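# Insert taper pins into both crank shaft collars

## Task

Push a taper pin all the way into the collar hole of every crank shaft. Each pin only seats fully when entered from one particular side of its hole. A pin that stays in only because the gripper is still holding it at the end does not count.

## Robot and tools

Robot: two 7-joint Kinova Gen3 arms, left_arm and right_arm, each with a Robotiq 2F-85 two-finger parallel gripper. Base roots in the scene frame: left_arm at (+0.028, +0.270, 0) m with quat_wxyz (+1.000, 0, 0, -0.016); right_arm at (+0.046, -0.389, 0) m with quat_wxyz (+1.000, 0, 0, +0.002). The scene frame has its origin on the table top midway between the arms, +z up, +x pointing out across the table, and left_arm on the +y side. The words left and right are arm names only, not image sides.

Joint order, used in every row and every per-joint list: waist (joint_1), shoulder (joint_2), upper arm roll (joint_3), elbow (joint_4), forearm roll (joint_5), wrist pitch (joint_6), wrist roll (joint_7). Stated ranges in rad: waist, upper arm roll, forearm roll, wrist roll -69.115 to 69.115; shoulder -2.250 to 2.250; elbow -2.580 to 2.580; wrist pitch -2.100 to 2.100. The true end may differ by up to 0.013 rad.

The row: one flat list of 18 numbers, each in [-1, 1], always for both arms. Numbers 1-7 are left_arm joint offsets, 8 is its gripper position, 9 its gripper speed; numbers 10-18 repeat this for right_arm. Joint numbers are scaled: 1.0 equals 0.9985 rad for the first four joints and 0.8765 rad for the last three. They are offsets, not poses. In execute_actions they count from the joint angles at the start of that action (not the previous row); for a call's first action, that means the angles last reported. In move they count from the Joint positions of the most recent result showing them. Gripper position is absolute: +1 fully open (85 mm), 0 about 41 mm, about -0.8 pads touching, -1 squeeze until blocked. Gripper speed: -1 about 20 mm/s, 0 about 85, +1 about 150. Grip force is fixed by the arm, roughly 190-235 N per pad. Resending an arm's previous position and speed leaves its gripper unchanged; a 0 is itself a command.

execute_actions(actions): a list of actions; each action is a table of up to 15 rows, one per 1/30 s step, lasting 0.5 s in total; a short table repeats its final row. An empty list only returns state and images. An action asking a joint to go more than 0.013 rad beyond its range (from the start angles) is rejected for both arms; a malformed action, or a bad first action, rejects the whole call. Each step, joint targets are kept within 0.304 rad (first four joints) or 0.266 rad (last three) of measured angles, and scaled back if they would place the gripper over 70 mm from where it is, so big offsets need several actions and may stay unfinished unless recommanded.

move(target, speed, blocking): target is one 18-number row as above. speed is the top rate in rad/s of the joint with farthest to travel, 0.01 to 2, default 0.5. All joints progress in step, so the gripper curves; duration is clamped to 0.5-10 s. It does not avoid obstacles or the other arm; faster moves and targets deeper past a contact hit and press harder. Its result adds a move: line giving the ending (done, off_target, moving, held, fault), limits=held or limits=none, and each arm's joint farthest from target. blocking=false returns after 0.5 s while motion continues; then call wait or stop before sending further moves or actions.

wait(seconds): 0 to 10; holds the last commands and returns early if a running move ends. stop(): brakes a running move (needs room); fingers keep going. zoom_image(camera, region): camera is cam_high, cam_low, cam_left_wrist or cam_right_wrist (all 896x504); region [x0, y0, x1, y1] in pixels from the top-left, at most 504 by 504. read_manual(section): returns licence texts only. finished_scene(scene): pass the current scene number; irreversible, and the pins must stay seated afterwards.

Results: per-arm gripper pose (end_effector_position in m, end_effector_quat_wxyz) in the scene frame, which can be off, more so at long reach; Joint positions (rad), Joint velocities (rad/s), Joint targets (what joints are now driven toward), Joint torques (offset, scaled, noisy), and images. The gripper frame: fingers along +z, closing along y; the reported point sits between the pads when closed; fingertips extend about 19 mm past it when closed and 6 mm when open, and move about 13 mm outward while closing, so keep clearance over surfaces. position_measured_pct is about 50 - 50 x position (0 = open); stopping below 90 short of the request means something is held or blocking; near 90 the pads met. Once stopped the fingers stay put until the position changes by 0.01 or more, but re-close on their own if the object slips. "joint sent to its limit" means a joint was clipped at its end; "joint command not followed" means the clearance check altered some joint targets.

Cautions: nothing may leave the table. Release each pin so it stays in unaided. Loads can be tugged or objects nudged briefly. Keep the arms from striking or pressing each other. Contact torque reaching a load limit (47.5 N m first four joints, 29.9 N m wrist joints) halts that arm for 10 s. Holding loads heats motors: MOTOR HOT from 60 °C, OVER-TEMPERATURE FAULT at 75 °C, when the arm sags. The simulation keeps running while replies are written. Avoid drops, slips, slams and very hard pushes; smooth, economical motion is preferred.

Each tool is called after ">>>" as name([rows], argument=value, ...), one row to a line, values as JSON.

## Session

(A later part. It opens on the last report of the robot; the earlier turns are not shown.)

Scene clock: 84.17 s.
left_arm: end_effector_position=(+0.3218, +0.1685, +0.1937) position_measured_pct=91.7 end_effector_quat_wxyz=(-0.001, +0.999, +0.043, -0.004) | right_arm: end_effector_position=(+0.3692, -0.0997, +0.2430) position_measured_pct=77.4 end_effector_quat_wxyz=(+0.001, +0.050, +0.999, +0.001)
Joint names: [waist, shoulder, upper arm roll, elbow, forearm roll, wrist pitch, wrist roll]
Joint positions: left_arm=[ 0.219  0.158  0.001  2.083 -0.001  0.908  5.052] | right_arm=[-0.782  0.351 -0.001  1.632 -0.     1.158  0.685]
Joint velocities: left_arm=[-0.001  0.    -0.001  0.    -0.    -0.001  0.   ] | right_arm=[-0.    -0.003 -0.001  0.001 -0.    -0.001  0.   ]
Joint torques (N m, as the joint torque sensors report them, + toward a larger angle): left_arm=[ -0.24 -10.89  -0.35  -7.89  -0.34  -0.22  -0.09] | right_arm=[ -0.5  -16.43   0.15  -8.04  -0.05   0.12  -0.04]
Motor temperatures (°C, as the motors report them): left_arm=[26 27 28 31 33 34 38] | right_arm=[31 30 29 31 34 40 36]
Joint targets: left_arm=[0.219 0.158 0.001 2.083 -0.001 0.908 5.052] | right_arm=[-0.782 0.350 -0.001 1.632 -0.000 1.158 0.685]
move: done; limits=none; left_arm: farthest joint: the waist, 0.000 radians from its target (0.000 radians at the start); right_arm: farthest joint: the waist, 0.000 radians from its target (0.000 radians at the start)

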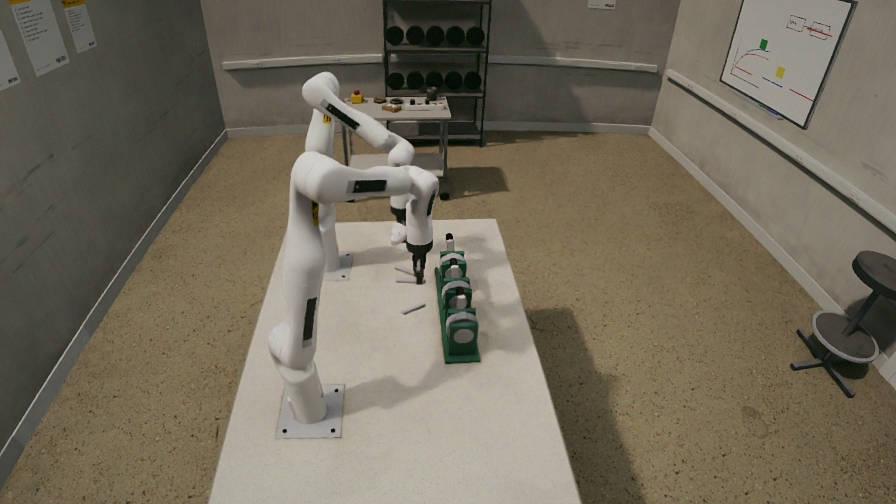

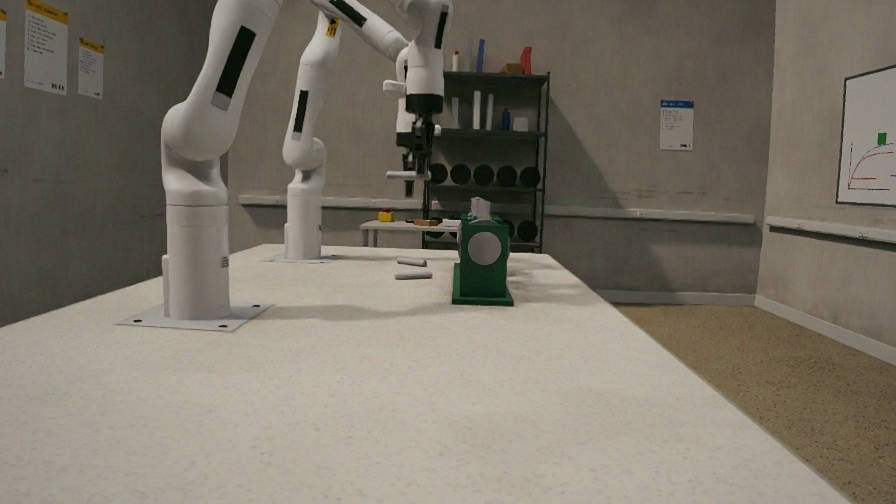

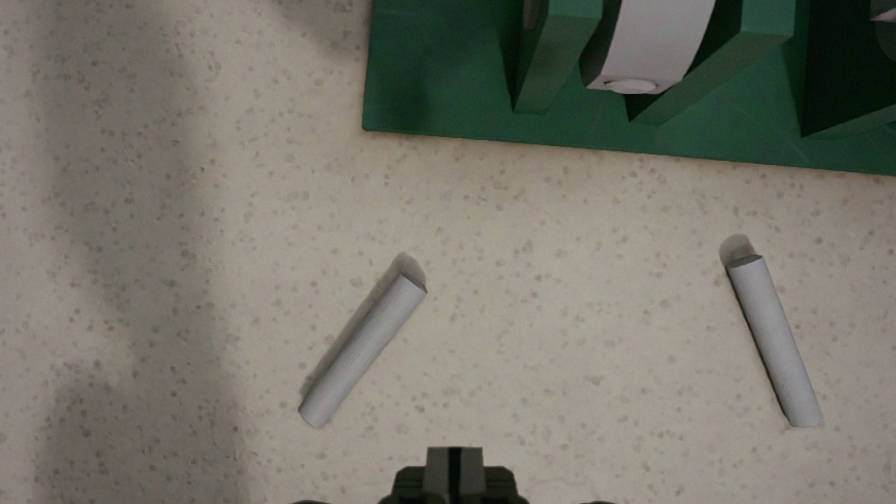

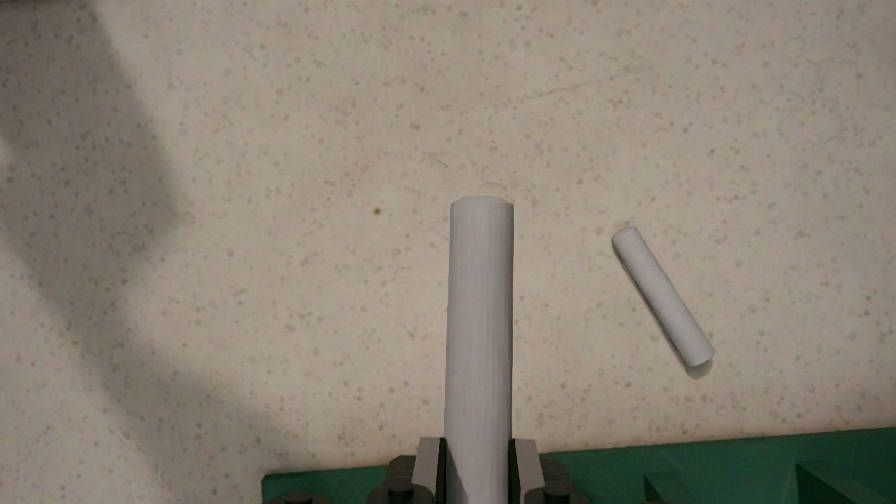

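>>> move(target=[0,0,0,0,0,0,0,-1,0.5,0.3936,0.46,0.001,-0.8138,0,0.4036,0.5622,-1,-0.2], speed=0.8)

>>> move(target=[0,0,0,0,0,0,0,-1,0.5,0,0.084,0,0.249,0,-0.3794,0,-1,-0.2], speed=0.45)

Scene clock: 86.47 s.
left_arm: end_effector_position=(+0.3218, +0.1685, +0.1937) position_measured_pct=91.7 end_effector_quat_wxyz=(-0.001, +0.999, +0.043, -0.004) | right_arm: end_effector_position=(+0.6270, -0.1750, +0.2455) position_measured_pct=77.4 end_effector_quat_wxyz=(+0.001, +0.000, +1.000, +0.000)
Joint names: [waist, shoulder, upper arm roll, elbow, forearm roll, wrist pitch, wrist roll]
Joint positions: left_arm=[ 0.219  0.158  0.001  2.083 -0.001  0.908  5.052] | right_arm=[-0.39   0.81   0.     0.819 -0.     1.511  1.178]
Joint velocities: left_arm=[-0.001  0.001 -0.002 -0.001  0.    -0.003 -0.   ] | right_arm=[ 0.001  0.003  0.001 -0.001 -0.    -0.     0.   ]
Joint torques (N m, as the joint torque sensors report them, + toward a larger angle): left_arm=[ -0.09 -10.87  -0.36  -7.4   -0.15  -0.19  -0.04] | right_arm=[ -0.14 -25.9    0.69  -9.4   -0.1    0.29   0.06]
Motor temperatures (°C, as the motors report them): left_arm=[26 27 28 31 33 34 38] | right_arm=[31 30 29 32 34 40 36]
Joint targets: left_arm=[0.219 0.158 0.001 2.083 -0.001 0.908 5.052] | right_arm=[-0.389 0.810 0.000 0.819 -0.000 1.511 1.178]
move: done; limits=none; left_arm: farthest joint: the waist, 0.000 radians from its target (0.000 radians at the start); right_arm: farthest joint: the waist, 0.001 radians from its target (0.393 radians at the start)

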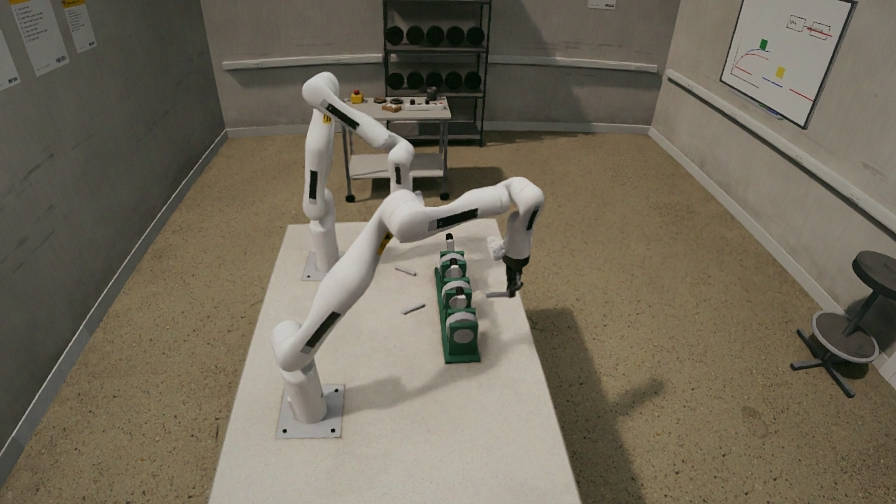

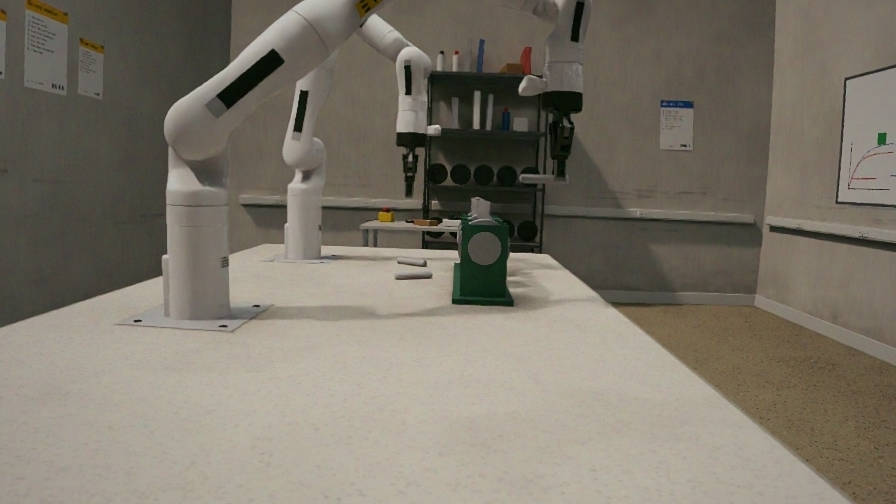

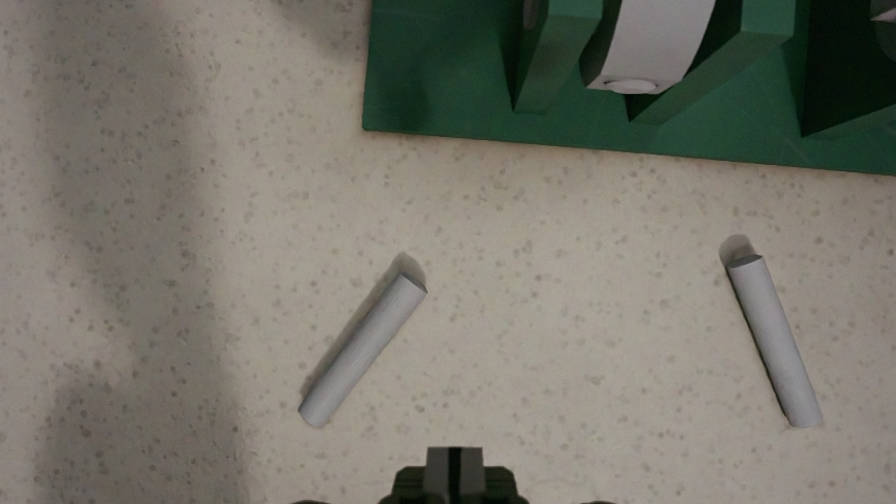

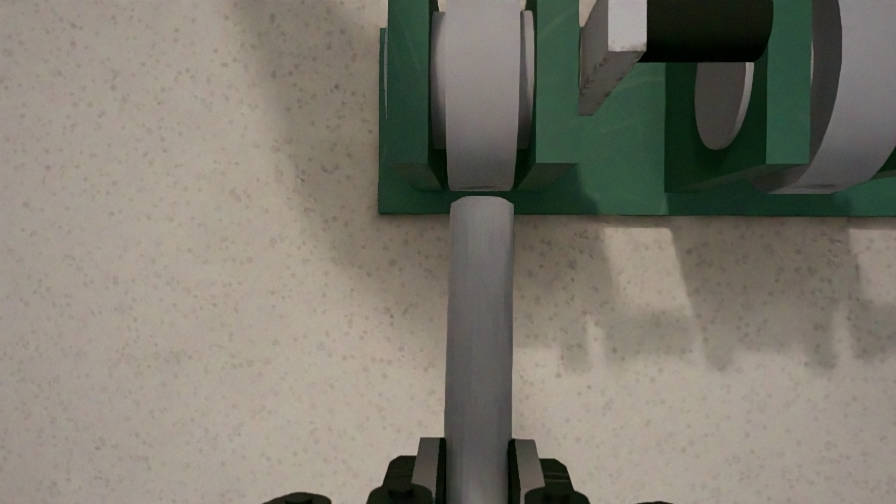

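Scene clock: 87.57 s.
left_arm: end_effector_position=(+0.3218, +0.1685, +0.1937) position_measured_pct=91.7 end_effector_quat_wxyz=(-0.001, +0.999, +0.043, -0.004) | right_arm: end_effector_position=(+0.6271, -0.1750, +0.1175) position_measured_pct=77.4 end_effector_quat_wxyz=(+0.001, +0.000, +1.000, +0.000)
Joint names: [waist, shoulder, upper arm roll, elbow, forearm roll, wrist pitch, wrist roll]
Joint positions: left_arm=[ 0.219  0.158  0.001  2.083 -0.001  0.908  5.052] | right_arm=[-0.39   0.894  0.     1.068 -0.     1.179  1.178]
Joint velocities: left_arm=[-0.001 -0.    -0.    -0.     0.    -0.003 -0.   ] | right_arm=[ 0.    -0.002 -0.     0.     0.    -0.     0.   ]
Joint torques (N m, as the joint torque sensors report them, + toward a larger angle): left_arm=[ -0.1  -10.72  -0.18  -7.92  -0.04  -0.27  -0.04] | right_arm=[ -0.36 -25.69   0.56  -8.52   0.     0.54  -0.18]
Motor temperatures (°C, as the motors report them): left_arm=[26 27 28 31 33 34 38] | right_arm=[31 30 29 32 34 40 36]
Joint targets: left_arm=[0.219 0.158 0.001 2.083 -0.001 0.908 5.052] | right_arm=[-0.390 0.894 0.000 1.068 -0.000 1.179 1.178]
move: done; limits=none; left_arm: farthest joint: the waist, 0.000 radians from its target (0.000 radians at the start); right_arm: farthest joint: the waist, 0.000 radians from its target (0.000 radians at the start)

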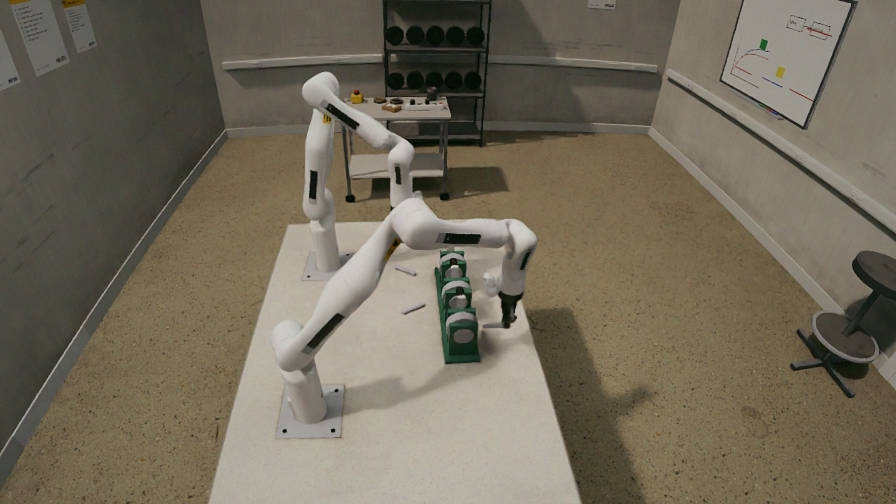

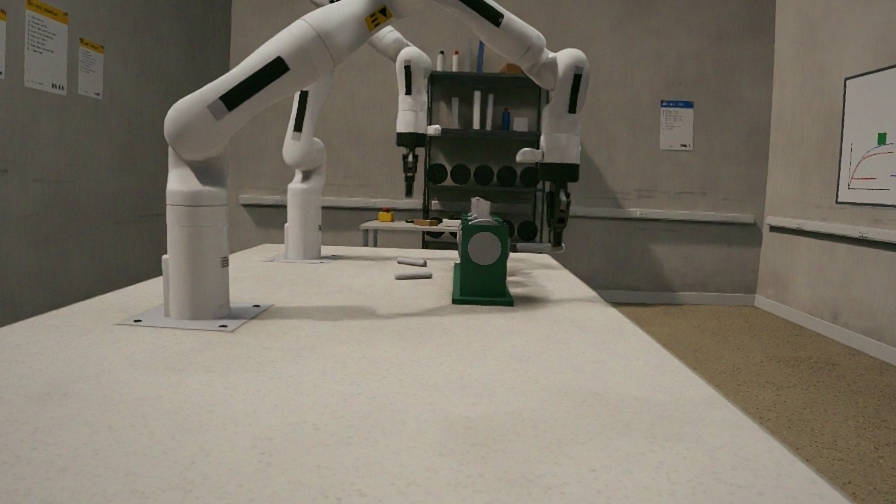

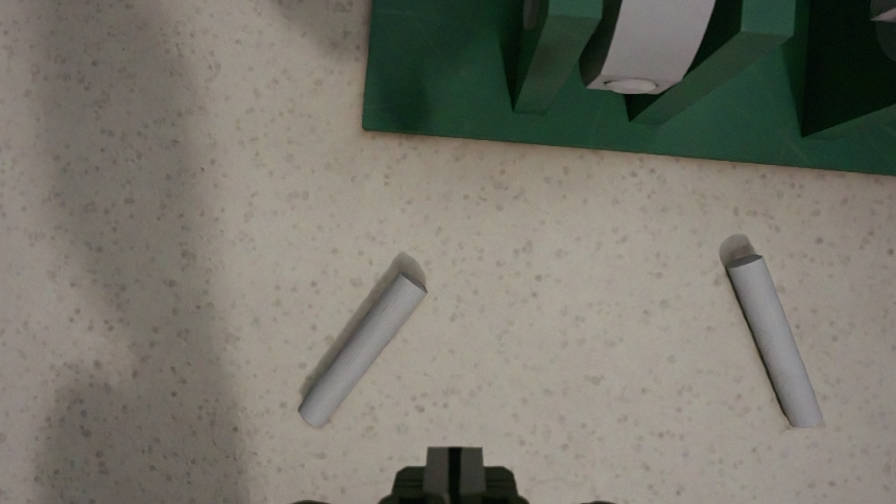

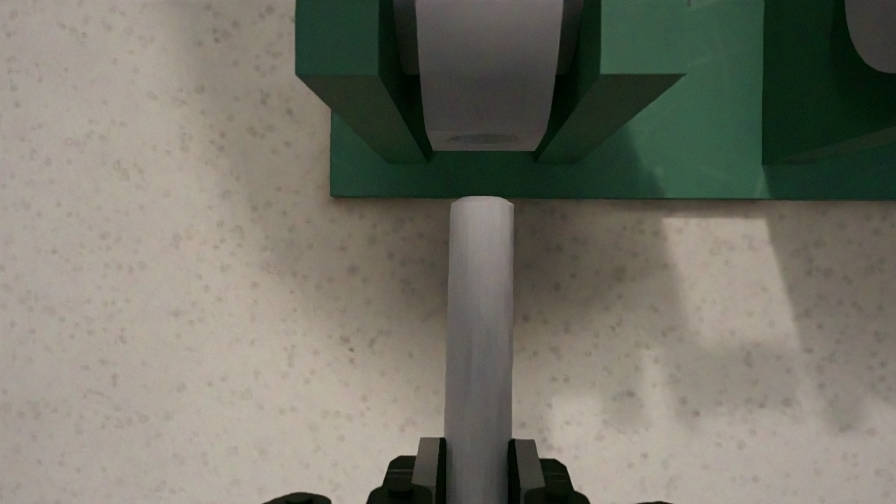

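>>> zoom_image(camera="cam_low", region=[440,180,600,280])

>>> zoom_image(camera="cam_right_wrist", region=[400,100,580,230])

Region (440, 180, 600, 280) of cam_low's 896x504 image, scaled by 3.150, with more detail than that image has; it fills the top 315 rows of this view, and the rest is white.

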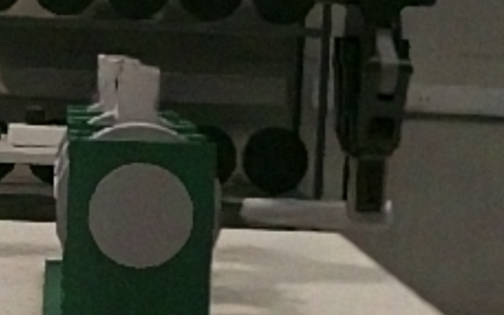

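Region (400, 100, 580, 230) of cam_right_wrist's 896x504 image, scaled by 2.800.

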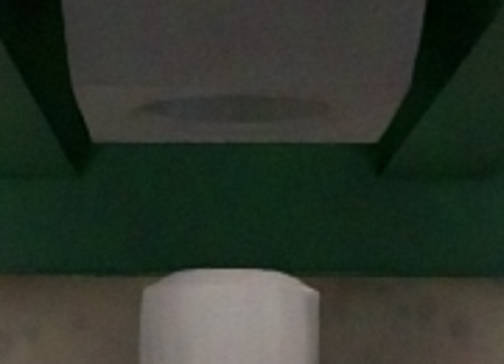

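>>> move(target=[0,0,0,0,0,0,0,-1,0.5,-0.0458,-0.1413,0,0.2972,0,-0.177,-0.0528,-1,-0.2], speed=0.17)

Scene clock: 90.17 s.
left_arm: end_effector_position=(+0.3218, +0.1685, +0.1937) position_measured_pct=91.7 end_effector_quat_wxyz=(-0.001, +0.999, +0.043, -0.004) | right_arm: end_effector_position=(+0.5601, -0.1745, +0.1173) position_measured_pct=77.4 end_effector_quat_wxyz=(+0.001, +0.001, +1.000, +0.001)
Joint names: [waist, shoulder, upper arm roll, elbow, forearm roll, wrist pitch, wrist roll]
Joint positions: left_arm=[ 0.219  0.158  0.001  2.083 -0.001  0.908  5.052] | right_arm=[-0.436  0.753 -0.     1.364 -0.     1.023  1.131]
Joint velocities: left_arm=[ 0.001  0.     0.001  0.    -0.    -0.     0.   ] | right_arm=[-0.001 -0.    -0.     0.002 -0.     0.    -0.   ]
Joint torques (N m, as the joint torque sensors report them, + toward a larger angle): left_arm=[  0.02 -10.99  -0.16  -7.15  -0.12  -0.36  -0.14] | right_arm=[ -0.26 -22.92   1.07  -7.56   0.39   0.42  -0.12]
Motor temperatures (°C, as the motors report them): left_arm=[26 27 28 31 33 34 38] | right_arm=[31 30 29 32 34 40 36]
Joint targets: left_arm=[0.219 0.158 0.001 2.083 -0.001 0.908 5.052] | right_arm=[-0.435 0.753 0.000 1.364 -0.000 1.024 1.131]
move: done; limits=none; left_arm: farthest joint: the waist, 0.000 radians from its target (0.000 radians at the start); right_arm: farthest joint: the elbow, 0.001 radians from its target (0.297 radians at the start)

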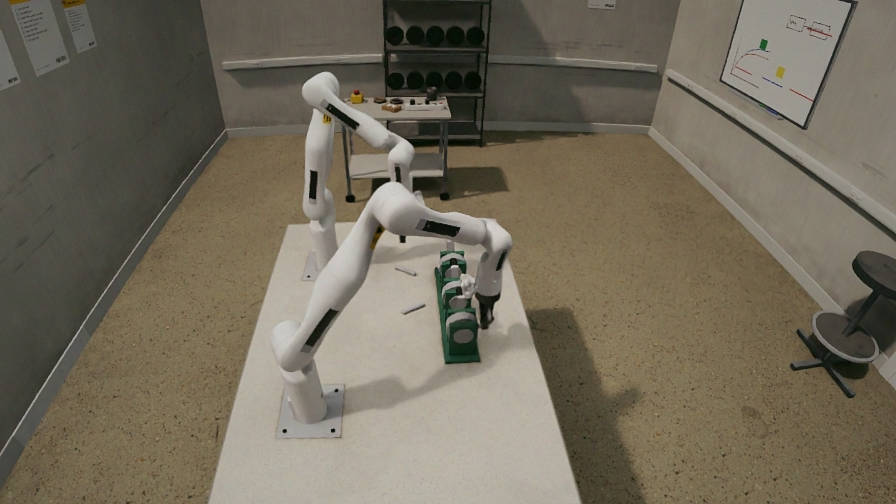

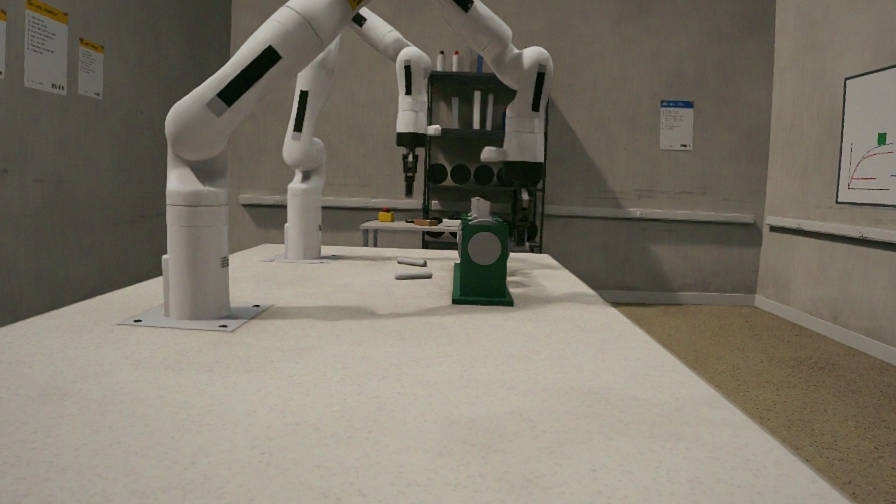

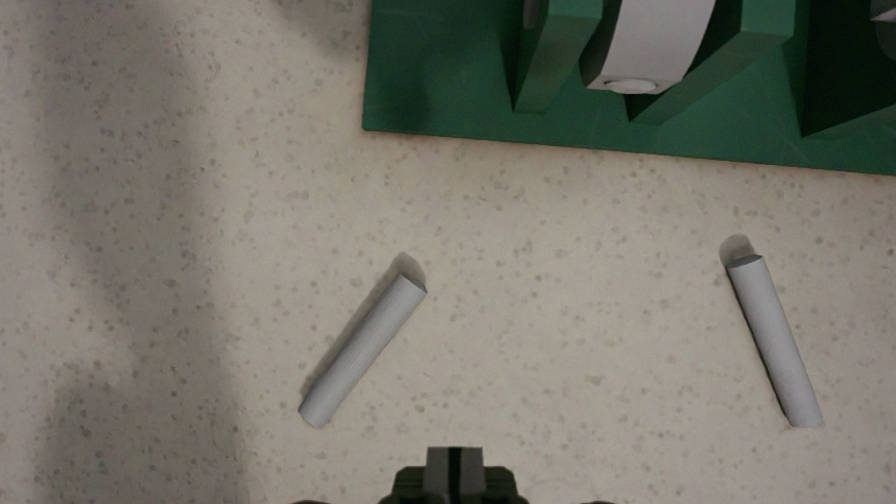

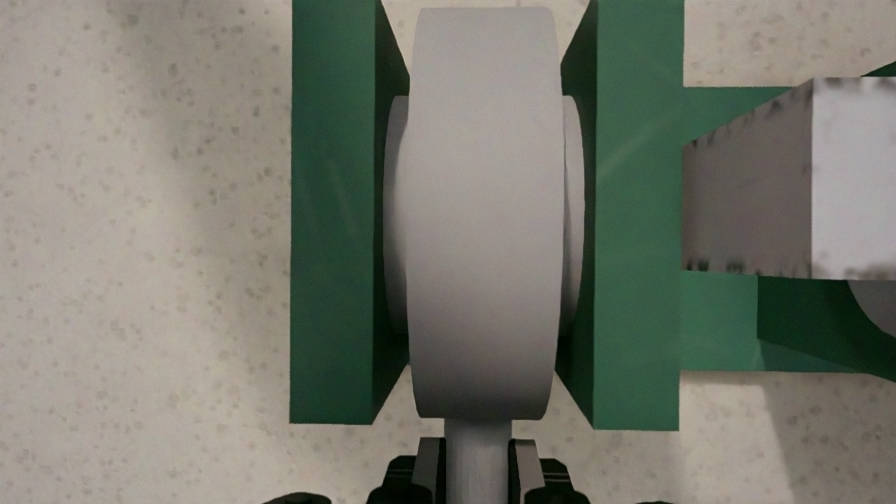

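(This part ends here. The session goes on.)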